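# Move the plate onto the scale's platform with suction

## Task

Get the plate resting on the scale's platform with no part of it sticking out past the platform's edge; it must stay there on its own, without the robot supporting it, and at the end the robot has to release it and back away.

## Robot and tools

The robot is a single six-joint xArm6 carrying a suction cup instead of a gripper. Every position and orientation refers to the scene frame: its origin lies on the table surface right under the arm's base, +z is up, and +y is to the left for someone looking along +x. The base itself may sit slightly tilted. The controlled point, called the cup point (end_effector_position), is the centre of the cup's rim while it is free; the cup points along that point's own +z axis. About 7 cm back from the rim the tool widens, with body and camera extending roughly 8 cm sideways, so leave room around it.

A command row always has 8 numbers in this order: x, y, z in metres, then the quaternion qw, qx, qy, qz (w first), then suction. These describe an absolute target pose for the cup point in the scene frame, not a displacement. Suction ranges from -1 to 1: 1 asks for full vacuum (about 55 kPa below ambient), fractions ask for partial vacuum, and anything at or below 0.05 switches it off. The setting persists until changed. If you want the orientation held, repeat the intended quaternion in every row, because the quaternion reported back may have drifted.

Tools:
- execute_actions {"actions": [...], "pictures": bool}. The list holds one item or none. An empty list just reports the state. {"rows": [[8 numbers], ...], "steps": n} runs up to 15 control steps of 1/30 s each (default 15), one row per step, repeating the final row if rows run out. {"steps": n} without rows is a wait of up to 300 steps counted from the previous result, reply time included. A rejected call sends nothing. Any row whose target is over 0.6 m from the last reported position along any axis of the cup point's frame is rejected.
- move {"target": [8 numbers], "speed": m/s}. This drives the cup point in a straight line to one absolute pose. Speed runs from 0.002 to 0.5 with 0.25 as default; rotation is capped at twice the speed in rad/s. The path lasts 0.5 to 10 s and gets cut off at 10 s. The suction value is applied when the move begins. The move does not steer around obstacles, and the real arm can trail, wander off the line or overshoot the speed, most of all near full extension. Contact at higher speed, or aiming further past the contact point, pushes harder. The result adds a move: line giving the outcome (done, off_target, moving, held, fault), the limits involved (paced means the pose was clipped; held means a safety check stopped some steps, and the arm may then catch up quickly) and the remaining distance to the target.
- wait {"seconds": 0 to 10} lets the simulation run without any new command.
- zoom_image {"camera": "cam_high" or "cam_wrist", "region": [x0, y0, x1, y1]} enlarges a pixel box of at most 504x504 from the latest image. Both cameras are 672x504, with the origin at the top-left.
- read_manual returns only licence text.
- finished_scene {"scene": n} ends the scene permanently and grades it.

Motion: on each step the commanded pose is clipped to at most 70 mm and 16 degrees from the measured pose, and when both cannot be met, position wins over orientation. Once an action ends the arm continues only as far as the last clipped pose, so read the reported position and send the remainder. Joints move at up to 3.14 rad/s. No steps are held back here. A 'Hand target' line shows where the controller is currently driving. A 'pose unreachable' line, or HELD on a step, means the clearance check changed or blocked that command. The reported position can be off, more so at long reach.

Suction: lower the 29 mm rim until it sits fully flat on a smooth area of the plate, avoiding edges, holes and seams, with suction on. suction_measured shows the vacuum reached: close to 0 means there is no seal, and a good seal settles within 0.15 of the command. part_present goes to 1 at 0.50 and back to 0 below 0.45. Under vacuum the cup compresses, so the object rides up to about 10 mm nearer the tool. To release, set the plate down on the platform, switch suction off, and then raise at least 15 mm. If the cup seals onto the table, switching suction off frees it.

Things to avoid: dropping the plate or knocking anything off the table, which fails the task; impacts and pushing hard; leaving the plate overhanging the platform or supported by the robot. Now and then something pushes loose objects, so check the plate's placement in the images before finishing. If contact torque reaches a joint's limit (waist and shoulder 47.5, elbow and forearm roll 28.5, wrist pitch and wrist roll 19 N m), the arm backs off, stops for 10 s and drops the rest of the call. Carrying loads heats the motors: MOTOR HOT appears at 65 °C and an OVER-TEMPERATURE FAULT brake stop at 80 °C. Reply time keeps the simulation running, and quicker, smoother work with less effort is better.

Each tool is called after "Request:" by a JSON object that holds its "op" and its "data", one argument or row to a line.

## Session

Request:
{"op": "execute_actions", "data": {
  "actions": []
}}

Scene clock: 0.00 s of 4900.00 s.
end_effector_position=(+0.4009, +0.0174, +0.3059) suction_measured=0.00 part_present=0 end_effector_quat_wxyz=(-0.004, -0.016, +1.000, -0.006) end_effector_velocity=(-0.000, +0.000, -0.000) end_effector_angular_velocity=(+0.000, +0.000, +0.001)
Joint positions: [ 0.002 -0.265 -0.928  0.001  1.196  2.357]
Joint velocities: [ 0.  0.  0.  0.  0. -0.]
Motor temperatures (°C, as the motors report them): [27 30 28 29 35 33]
Hand target: +0.401, +0.017, +0.306; -0.004, -0.016, +1.000, -0.006

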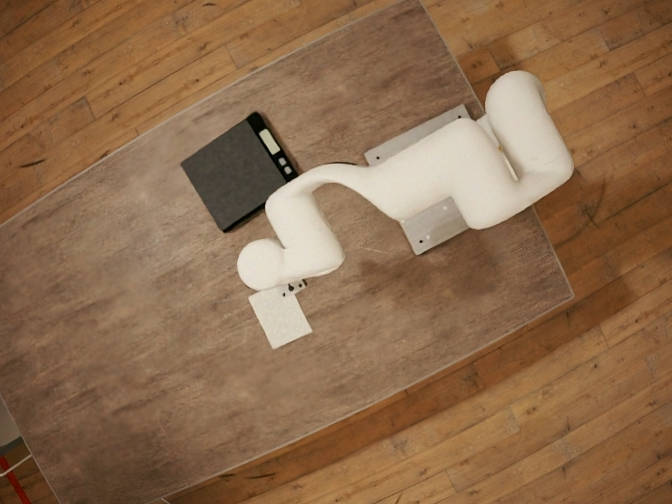

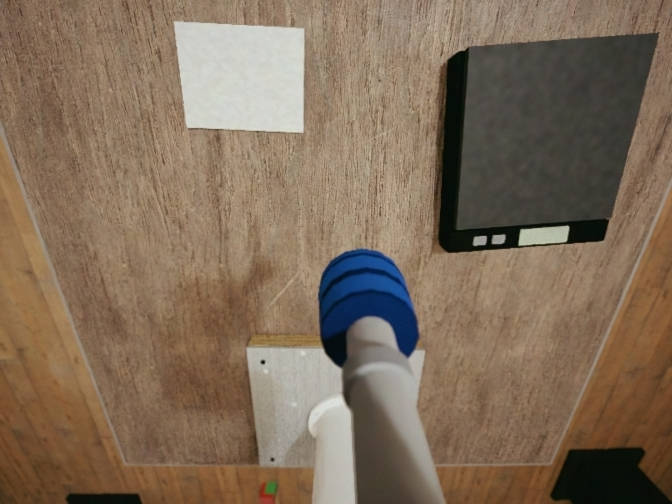

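Request:
{"op": "zoom_image", "data": {
  "camera": "cam_wrist",
  "region": [160, 5, 328, 150]
}}

Request:
{"op": "zoom_image", "data": {
  "camera": "cam_wrist",
  "region": [420, 15, 672, 267]
}}

Request:
{"op": "zoom_image", "data": {
  "camera": "cam_high",
  "region": [160, 100, 412, 360]
}}

Request:
{"op": "zoom_image", "data": {
  "camera": "cam_wrist",
  "region": [230, 240, 482, 504]
}}

Region (160, 5, 328, 150) of cam_wrist's 672x504 image, scaled by 3.000, with more detail than that image has; it fills the top 435 rows of this view, and the rest is white.

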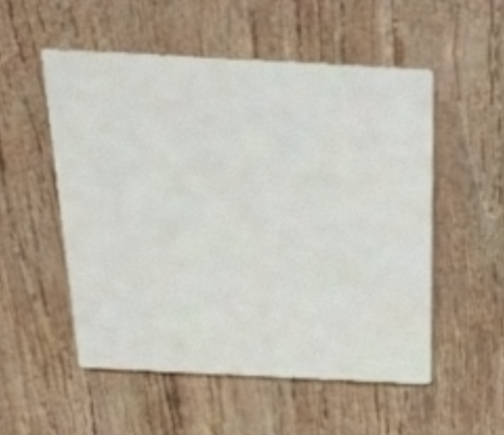

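Region (420, 15, 672, 267) of cam_wrist's 672x504 image, scaled by 2.000, with more detail than that image has.

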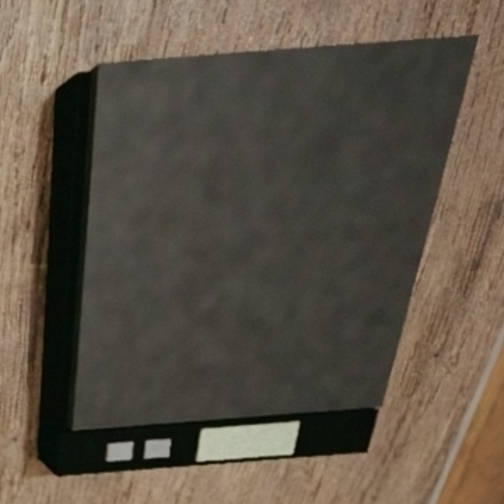

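Region (160, 100, 412, 360) of cam_high's 672x504 image, scaled by 1.938, with more detail than that image has; it fills the left 488 columns of this view, and the rest is white.

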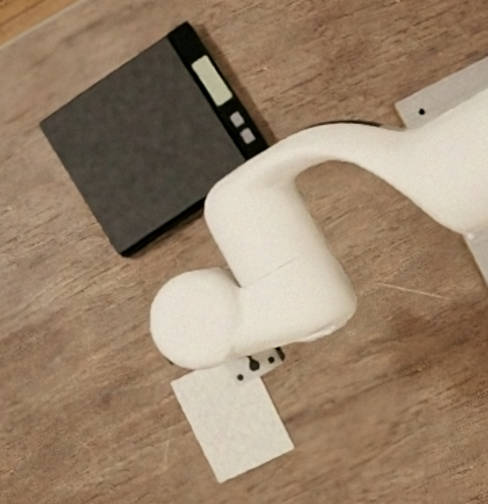

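Region (230, 240, 482, 504) of cam_wrist's 672x504 image, scaled by 1.909, with more detail than that image has; it fills the left 481 columns of this view, and the rest is white.

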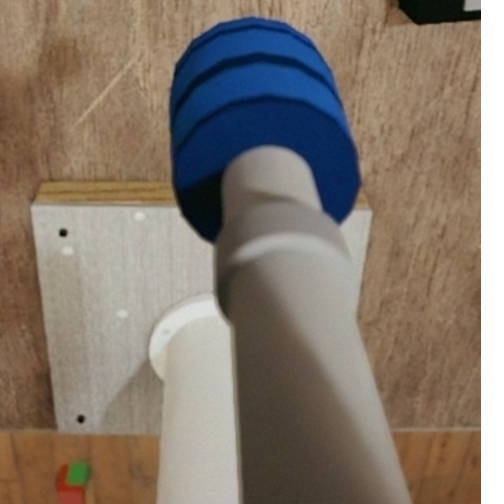

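Request:
{"op": "zoom_image", "data": {
  "camera": "cam_high",
  "region": [170, 105, 310, 245]
}}

Request:
{"op": "zoom_image", "data": {
  "camera": "cam_wrist",
  "region": [430, 30, 510, 110]
}}

Request:
{"op": "zoom_image", "data": {
  "camera": "cam_wrist",
  "region": [430, 190, 510, 270]
}}

Region (170, 105, 310, 245) of cam_high's 672x504 image, scaled by 3.600, with more detail than that image has.

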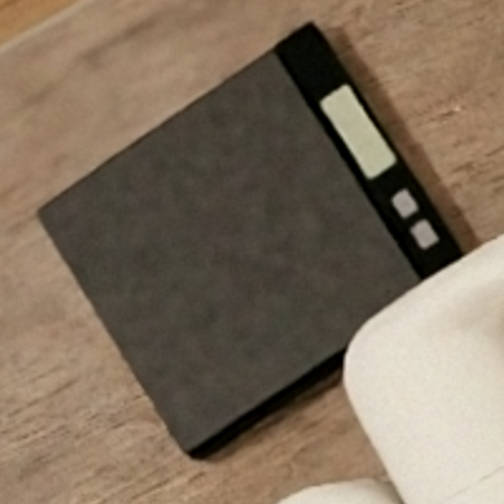

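Region (430, 30, 510, 110) of cam_wrist's 672x504 image, scaled by 6.300, with more detail than that image has.

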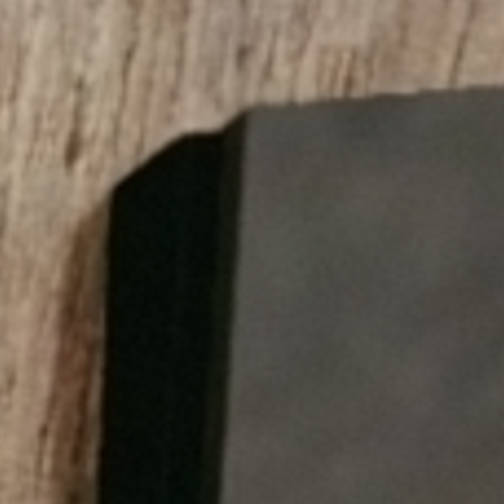

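Region (430, 190, 510, 270) of cam_wrist's 672x504 image, scaled by 6.300, with more detail than that image has.

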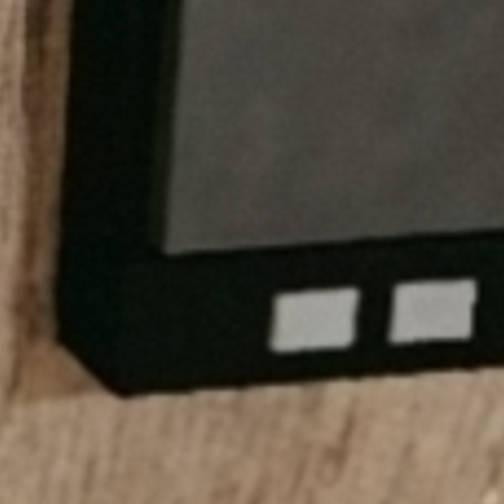

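Request:
{"op": "zoom_image", "data": {
  "camera": "cam_high",
  "region": [240, 280, 320, 355]
}}

Request:
{"op": "zoom_image", "data": {
  "camera": "cam_wrist",
  "region": [250, 80, 320, 145]
}}

Region (240, 280, 320, 355) of cam_high's 672x504 image, scaled by 6.300, with more detail than that image has; it fills the top 472 rows of this view, and the rest is white.

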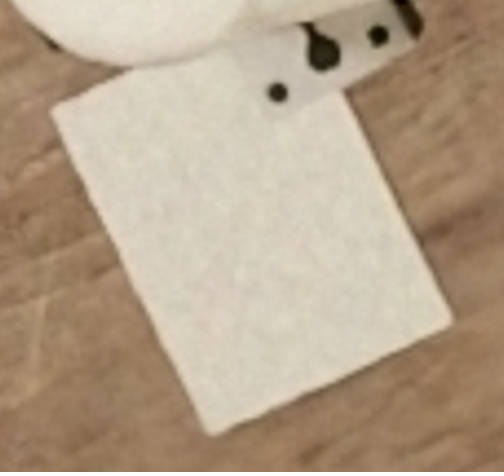

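Region (250, 80, 320, 145) of cam_wrist's 672x504 image, scaled by 7.200, with more detail than that image has; it fills the top 468 rows of this view, and the rest is white.

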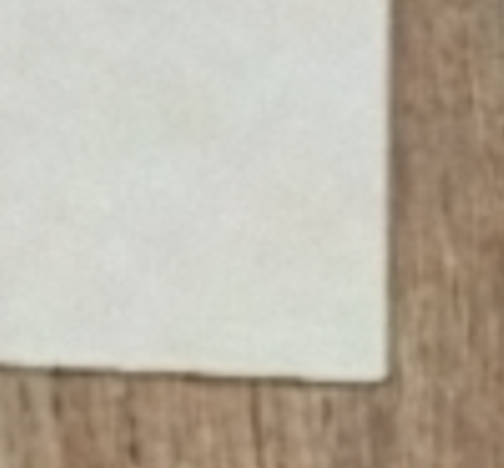

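Request:
{"op": "execute_actions", "data": {
  "actions": []
}}

Scene clock: 120.00 s of 4900.00 s.
end_effector_position=(+0.4009, +0.0174, +0.3059) suction_measured=0.00 part_present=0 end_effector_quat_wxyz=(-0.004, -0.016, +1.000, -0.006) end_effector_velocity=(+0.000, -0.000, +0.000) end_effector_angular_velocity=(+0.000, -0.002, -0.002)
Joint positions: [ 0.002 -0.265 -0.928  0.001  1.196  2.357]
Joint velocities: [-0.001 -0.     0.     0.    -0.001  0.002]
Motor temperatures (°C, as the motors report them): [27 30 30 29 35 33]
Hand target: +0.401, +0.017, +0.306; -0.004, -0.016, +1.000, -0.006
Steps of this call (steps 1 to 90: nothing new was sent; then 117.00 s passed at rest). Readings (end_effector_position | what the end effector reports):
1: (+0.4009, +0.0174, +0.3059) | suction_measured=0.00 part_present=0
2: (+0.4009, +0.0174, +0.3059) | suction_measured=0.00 part_present=0
4: (+0.4009, +0.0174, +0.3059) | suction_measured=0.00 part_present=0
8: (+0.4009, +0.0174, +0.3059) | suction_measured=0.00 part_present=0
90: the state above

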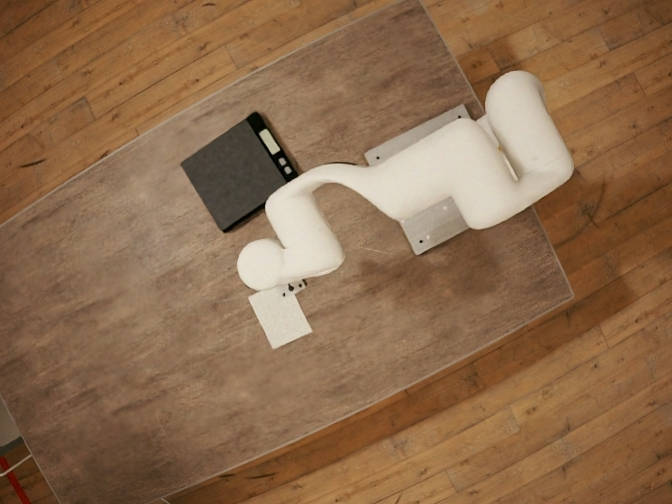

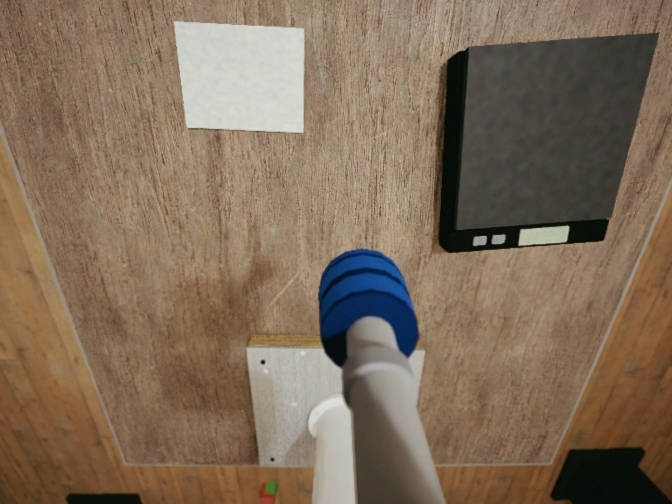

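Request:
{"op": "move", "data": {
  "target": [0.519, 0.136, 0.015, 0, 0, 1, 0, 0],
  "speed": 0.4
}}

Request:
{"op": "move", "data": {
  "target": [0.519, 0.136, 0.001, 0, 0, 1, 0, 1],
  "speed": 0.03
}}

Request:
{"op": "execute_actions", "data": {
  "actions": [
    {"rows": [[0.519, 0.136, 0.001, 0, 0, 1, 0, 1]], "steps": 10}
  ],
  "pictures": false
}}

Request:
{"op": "execute_actions", "data": {
  "actions": [
    {"rows": [[0.519,0.136,0.0011,0,0,1,0,1],[0.519,0.1357,0.0014,0,0,1,0,1],[0.5188,0.1351,0.0023,0,-0.0001,1,0,1],[0.5186,0.1338,0.0039,0,-0.0003,1,0,1],[0.5183,0.1319,0.0063,0,-0.0006,1,0,1],[0.5179,0.1292,0.0094,0,-0.001,1,0,1],[0.5173,0.1256,0.0133,0,-0.0015,1,0,1],[0.5165,0.121,0.0178,0,-0.0022,1,0,1],[0.5156,0.1155,0.0229,0,-0.003,1,0,1],[0.5146,0.109,0.0284,0,-0.004,1,0,1],[0.5133,0.1014,0.0341,0,-0.0051,1,0,1],[0.5119,0.0929,0.0398,0,-0.0064,1,0,1],[0.5104,0.0834,0.0454,0,-0.0078,1,0,1],[0.5087,0.073,0.0507,0,-0.0093,1,0,1],[0.5068,0.0617,0.0555,0,-0.011,0.9999,0,1]], "steps": 15}
  ],
  "pictures": false
}}

Request:
{"op": "execute_actions", "data": {
  "actions": [
    {"rows": [[0.5049,0.0497,0.0597,0,-0.0128,0.9999,0,1],[0.5028,0.037,0.0633,0,-0.0146,0.9999,0,1],[0.5006,0.0236,0.066,0,-0.0166,0.9999,0,1],[0.4983,0.0098,0.068,0,-0.0186,0.9998,0,1],[0.496,-0.0044,0.0692,0,-0.0207,0.9998,0,1],[0.4936,-0.0189,0.0698,0,-0.0229,0.9997,0,1],[0.4912,-0.0336,0.07,0,-0.0251,0.9997,0,1],[0.4888,-0.0484,0.07,0,-0.0272,0.9996,0,1],[0.4864,-0.0631,0.0699,0,-0.0294,0.9996,0,1],[0.484,-0.0776,0.0698,0,-0.0316,0.9995,0,1],[0.4817,-0.0918,0.0694,0,-0.0337,0.9994,0,1],[0.4794,-0.1056,0.0688,0,-0.0357,0.9994,0,1],[0.4772,-0.119,0.068,0,-0.0377,0.9993,0,1],[0.4751,-0.1317,0.067,0,-0.0395,0.9992,0,1],[0.4732,-0.1437,0.0658,0,-0.0413,0.9991,0,1]], "steps": 15}
  ],
  "pictures": false
}}

Request:
{"op": "execute_actions", "data": {
  "actions": [
    {"rows": [[0.4713,-0.155,0.0644,0,-0.043,0.9991,0,1],[0.4696,-0.1654,0.0629,0,-0.0445,0.999,0,1],[0.4681,-0.1749,0.0612,0,-0.0459,0.9989,0,1],[0.4667,-0.1834,0.0596,0,-0.0472,0.9989,0,1],[0.4654,-0.191,0.0579,0,-0.0483,0.9988,0,1],[0.4644,-0.1975,0.0563,0,-0.0493,0.9988,0,1],[0.4635,-0.203,0.0549,0,-0.0501,0.9987,0,1],[0.4627,-0.2076,0.0536,0,-0.0508,0.9987,0,1],[0.4621,-0.2112,0.0524,0,-0.0513,0.9987,0,1],[0.4617,-0.2139,0.0515,0,-0.0517,0.9987,0,1],[0.4614,-0.2158,0.0508,0,-0.052,0.9986,0,1],[0.4612,-0.2171,0.0504,0,-0.0522,0.9986,0,1],[0.461,-0.2177,0.0501,0,-0.0523,0.9986,0,1],[0.461,-0.218,0.05,0,-0.0523,0.9986,0,1],[0.461,-0.218,0.05,0,-0.0523,0.9986,0,1]], "steps": 15}
  ]
}}

Scene clock: 135.10 s of 4900.00 s.
end_effector_position=(+0.5190, +0.1359, +0.0157) suction_measured=0.00 part_present=0 end_effector_quat_wxyz=(+0.001, +0.000, +1.000, -0.000) end_effector_velocity=(-0.002, -0.000, -0.005) end_effector_angular_velocity=(-0.002, +0.009, +0.002)
Joint positions: [ 0.223  0.639 -1.191  0.021  0.543  2.593]
Joint velocities: [ 0.001  0.011 -0.003 -0.     0.002 -0.001]
Motor temperatures (°C, as the motors report them): [27 30 30 29 35 33]
Hand target: +0.519, +0.136, +0.015; -0.000, +0.000, +1.000, -0.001
Off the commanded pose: 0.001 m, 0 deg.
After step 90, 10.57 s passed at rest.
move: done; limits=paced

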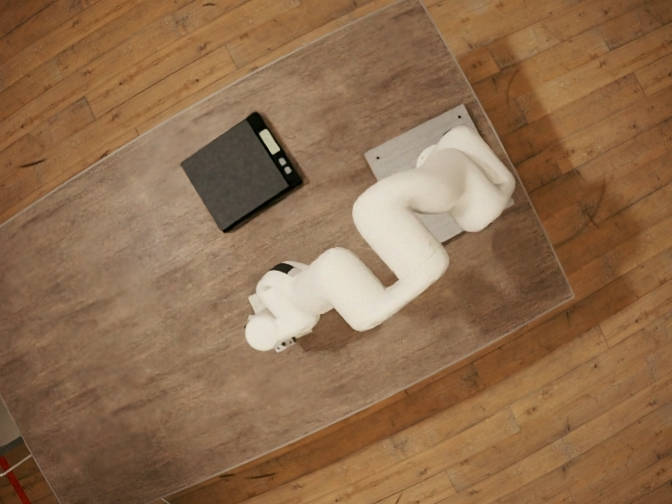

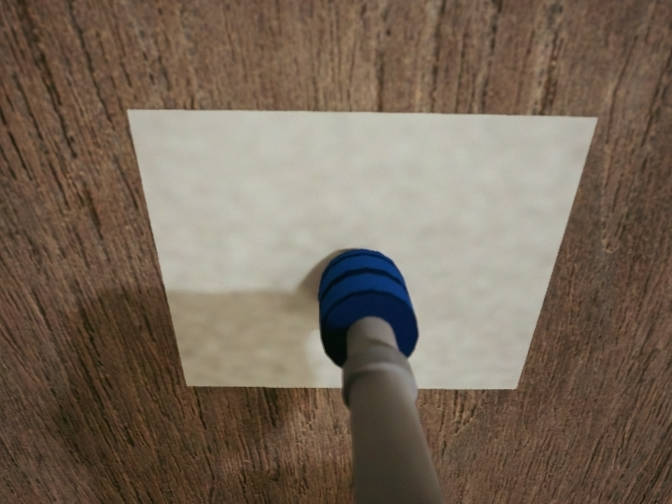

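Scene clock: 135.90 s of 4900.00 s.
end_effector_position=(+0.5191, +0.1360, +0.0011) suction_measured=0.53 part_present=1 end_effector_quat_wxyz=(+0.000, +0.000, +1.000, +0.000) end_effector_velocity=(+0.003, +0.000, +0.002) end_effector_angular_velocity=(+0.002, -0.007, -0.001)
Joint positions: [ 0.223  0.676 -1.202  0.024  0.517  2.59 ]
Joint velocities: [-0.    -0.    -0.004  0.    -0.003  0.   ]
Motor temperatures (°C, as the motors report them): [27 30 30 29 35 33]
Hand target: +0.519, +0.136, +0.001; +0.000, +0.000, +1.000, -0.000
Off the commanded pose: 0.000 m, 0 deg.
move: done

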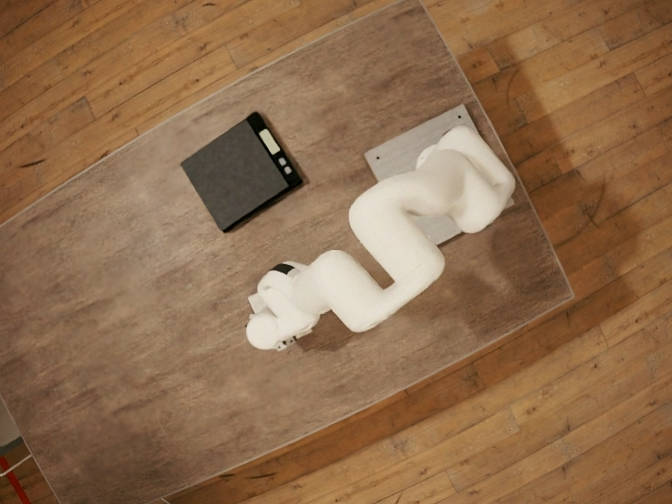

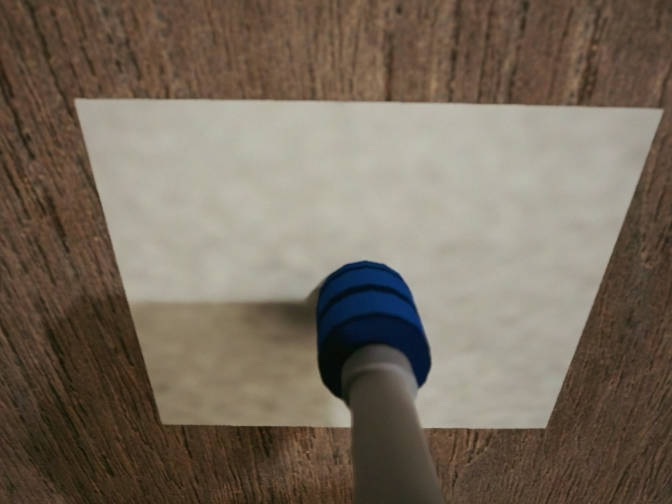

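Scene clock: 136.23 s of 4900.00 s.
end_effector_position=(+0.5190, +0.1360, +0.0010) suction_measured=0.89 part_present=1 end_effector_quat_wxyz=(+0.000, -0.000, +1.000, +0.000) end_effector_velocity=(-0.000, +0.000, -0.000) end_effector_angular_velocity=(-0.000, +0.001, +0.003)
Joint positions: [ 0.223  0.676 -1.202  0.024  0.517  2.59 ]
Joint velocities: [ 0.001 -0.    -0.     0.     0.001 -0.002]
Motor temperatures (°C, as the motors report them): [27 30 30 29 35 33]
Hand target: +0.519, +0.136, +0.001; +0.000, +0.000, +1.000, -0.000
Off the commanded pose: 0.000 m, 0 deg.
Steps of this call (steps 1 to 10: all 10 steps of this action). Readings (end_effector_position | what the end effector reports):
1: (+0.5191, +0.1360, +0.0012) | suction_measured=0.59 part_present=1
2: (+0.5191, +0.1360, +0.0012) | suction_measured=0.64 part_present=1
4: (+0.5191, +0.1360, +0.0011) | suction_measured=0.73 part_present=1
8: (+0.5190, +0.1360, +0.0010) | suction_measured=0.85 part_present=1
10: the state above

Scene clock: 136.73 s of 4900.00 s.
end_effector_position=(+0.5139, +0.0979, +0.0343) suction_measured=0.99 part_present=1 end_effector_quat_wxyz=(+0.000, -0.006, +1.000, -0.001) end_effector_velocity=(-0.031, -0.238, +0.149) end_effector_angular_velocity=(-0.016, -0.005, +0.056)
Joint positions: [ 0.155  0.562 -1.125  0.02   0.554  2.514]
Joint velocities: [-0.437 -0.541  0.383 -0.03   0.16  -0.465]
Motor temperatures (°C, as the motors report them): [27 30 30 29 35 33]
Hand target: +0.508, +0.065, +0.051; -0.001, -0.010, +1.000, -0.002
Off the commanded pose: 0.043 m, 1 deg.
Steps of this call (steps 1 to 15: all 15 steps of this action). Readings (end_effector_position | what the end effector reports):
1: (+0.5190, +0.1360, +0.0010) | suction_measured=0.91 part_present=1
2: (+0.5190, +0.1360, +0.0010) | suction_measured=0.93 part_present=1
4: (+0.5189, +0.1358, +0.0012) | suction_measured=0.95 part_present=1
8: (+0.5178, +0.1317, +0.0058) | suction_measured=0.99 part_present=1
15: the state above

Scene clock: 137.23 s of 4900.00 s.
end_effector_position=(+0.4810, -0.0794, +0.0671) suction_measured=1.00 part_present=1 end_effector_quat_wxyz=(-0.002, -0.030, +1.000, -0.007) end_effector_velocity=(-0.073, -0.390, +0.002) end_effector_angular_velocity=(-0.013, -0.012, +0.115)
Joint positions: [-0.196  0.402 -0.974  0.     0.569  2.132]
Joint velocities: [-0.812 -0.017  0.048 -0.017 -0.047 -0.912]
Motor temperatures (°C, as the motors report them): [27 30 30 29 35 33]
Hand target: +0.471, -0.131, +0.066; -0.002, -0.037, +0.999, -0.008
Off the commanded pose: 0.065 m, 2 deg; position clipped at the last step of the last action.
Steps of this call (steps 1 to 15: all 15 steps of this action). Readings (end_effector_position | what the end effector reports):
1: (+0.5127, +0.0896, +0.0392) | suction_measured=0.99 part_present=1
2: (+0.5114, +0.0804, +0.0440) | suction_measured=0.98 part_present=1
4: (+0.5082, +0.0598, +0.0524) | suction_measured=0.98 part_present=1
8: (+0.4991, +0.0113, +0.0631) | suction_measured=0.96 part_present=1
15: the state above

Scene clock: 137.73 s of 4900.00 s.
end_effector_position=(+0.4608, -0.2140, +0.0510) suction_measured=1.00 part_present=1 end_effector_quat_wxyz=(-0.000, -0.051, +0.999, -0.001) end_effector_velocity=(+0.004, -0.049, -0.018) end_effector_angular_velocity=(+0.032, -0.001, +0.035)
Joint positions: [-0.47   0.499 -1.064  0.025  0.565  1.795]
Joint velocities: [-0.091  0.111 -0.121  0.054  0.024 -0.171]
Motor temperatures (°C, as the motors report them): [27 30 30 29 35 33]
Hand target: +0.461, -0.218, +0.050; +0.000, -0.052, +0.999, +0.000
Off the commanded pose: 0.004 m, 0 deg.
Steps of this call (steps 1 to 15: all 15 steps of this action). Readings (end_effector_position | what the end effector reports):
1: (+0.4786, -0.0924, +0.0670) | suction_measured=0.99 part_present=1
2: (+0.4761, -0.1055, +0.0668) | suction_measured=0.99 part_present=1
4: (+0.4712, -0.1316, +0.0655) | suction_measured=0.99 part_present=1
8: (+0.4633, -0.1779, +0.0605) | suction_measured=0.98 part_present=1
15: the state above

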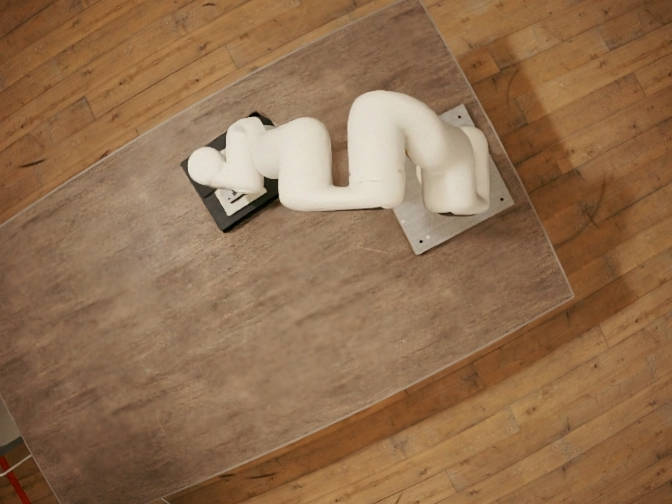

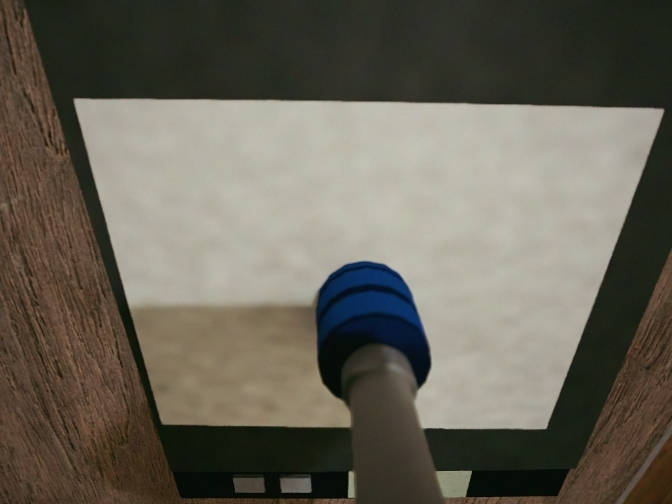

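Request:
{"op": "move", "data": {
  "target": [0.461, -0.221, 0.040, 0, -0.0523, 0.9986, 0, 1],
  "speed": 0.025
}}

Scene clock: 140.97 s of 4900.00 s.
end_effector_position=(+0.4620, -0.2214, +0.0413) suction_measured=0.98 part_present=1 end_effector_quat_wxyz=(+0.001, -0.052, +0.999, -0.001) end_effector_velocity=(-0.000, +0.000, -0.001) end_effector_angular_velocity=(+0.000, +0.001, +0.001)
Joint positions: [-0.482  0.532 -1.083  0.029  0.548  1.776]
Joint velocities: [-0.     0.002 -0.    -0.    -0.001 -0.   ]
Motor temperatures (°C, as the motors report them): [27 30 30 29 35 33]
Hand target: +0.461, -0.221, +0.040; +0.000, -0.052, +0.999, +0.000
Off the commanded pose: 0.002 m, 0 deg.
move: done

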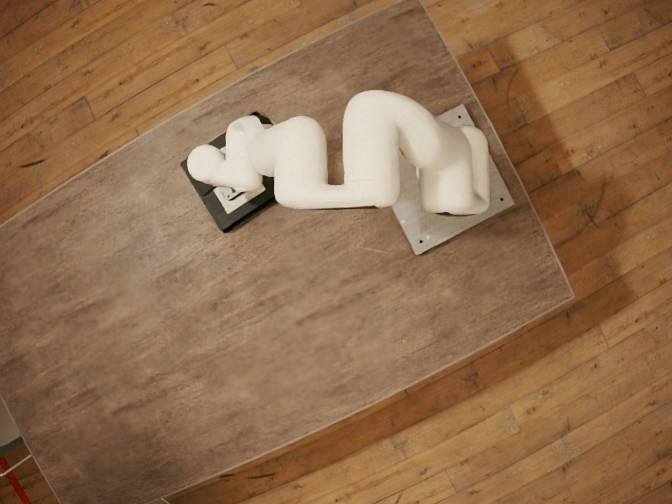

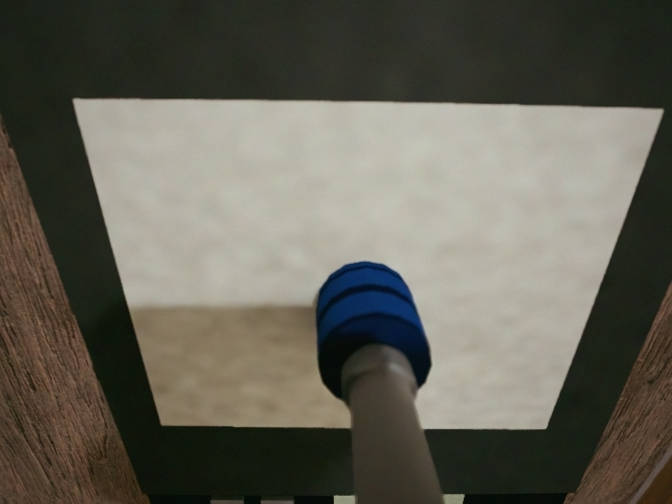

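Request:
{"op": "execute_actions", "data": {
  "actions": [
    {"rows": [[0.4615, -0.221, 0.0415, 0, -0.0523, 0.9986, 0, 0]], "steps": 4}
  ],
  "pictures": false
}}

Request:
{"op": "move", "data": {
  "target": [0.461, -0.221, 0.15, 0, -0.0523, 0.9986, 0, 0],
  "speed": 0.25
}}

Scene clock: 143.77 s of 4900.00 s.
end_effector_position=(+0.4612, -0.2210, +0.0407) suction_measured=0.00 part_present=0 end_effector_quat_wxyz=(-0.000, -0.052, +0.999, +0.000) end_effector_velocity=(-0.001, +0.000, +0.000) end_effector_angular_velocity=(+0.004, +0.008, -0.003)
Joint positions: [-0.482  0.533 -1.083  0.029  0.55   1.777]
Joint velocities: [-0.     0.001 -0.005 -0.001  0.014  0.004]
Motor temperatures (°C, as the motors report them): [27 30 29 29 35 33]
Hand target: +0.461, -0.221, +0.041; +0.000, -0.052, +0.999, -0.000
Off the commanded pose: 0.001 m, 0 deg.
Steps of this call (steps 1 to 80: nothing new was sent; steps 81 to 84: all 4 steps of this action). Readings (end_effector_position | what the end effector reports):
81: (+0.4612, -0.2211, +0.0402) | suction_measured=0.18 part_present=0
82: (+0.4613, -0.2211, +0.0406) | suction_measured=0.00 part_present=0
84: the state above

Scene clock: 144.93 s of 4900.00 s.
end_effector_position=(+0.4605, -0.2207, +0.1489) suction_measured=0.00 part_present=0 end_effector_quat_wxyz=(-0.001, -0.052, +0.999, +0.001) end_effector_velocity=(+0.004, -0.002, +0.007) end_effector_angular_velocity=(-0.006, -0.013, +0.000)
Joint positions: [-0.486  0.298 -1.103  0.021  0.808  1.782]
Joint velocities: [ 0.    -0.009 -0.008 -0.     0.002  0.   ]
Motor temperatures (°C, as the motors report them): [27 30 29 29 35 33]
Hand target: +0.461, -0.221, +0.150; +0.000, -0.052, +0.999, +0.000
Off the commanded pose: 0.001 m, 0 deg.
move: done

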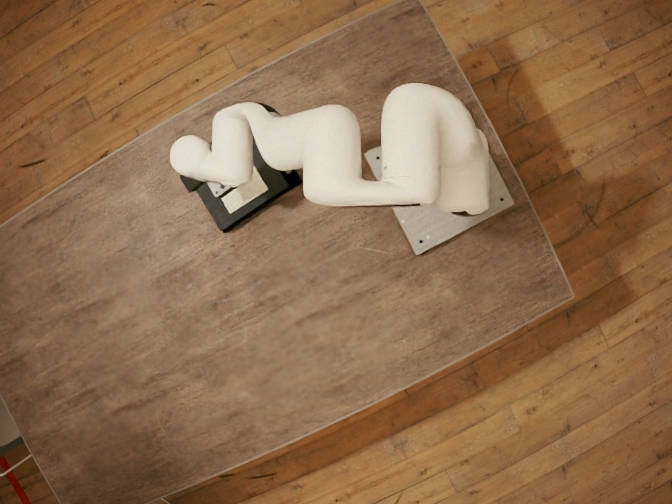

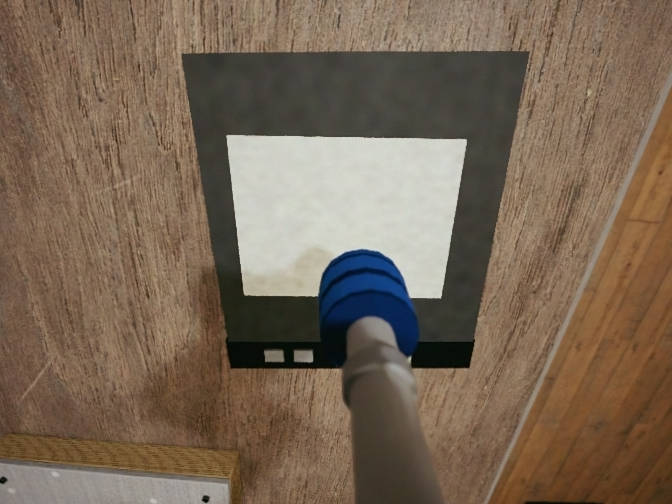

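The plate sits fully on the platform with margin on every side, and the tool is clear.

Request:
{"op": "finished_scene", "data": {
  "scene": 2
}}

The scene is finished: the task was done.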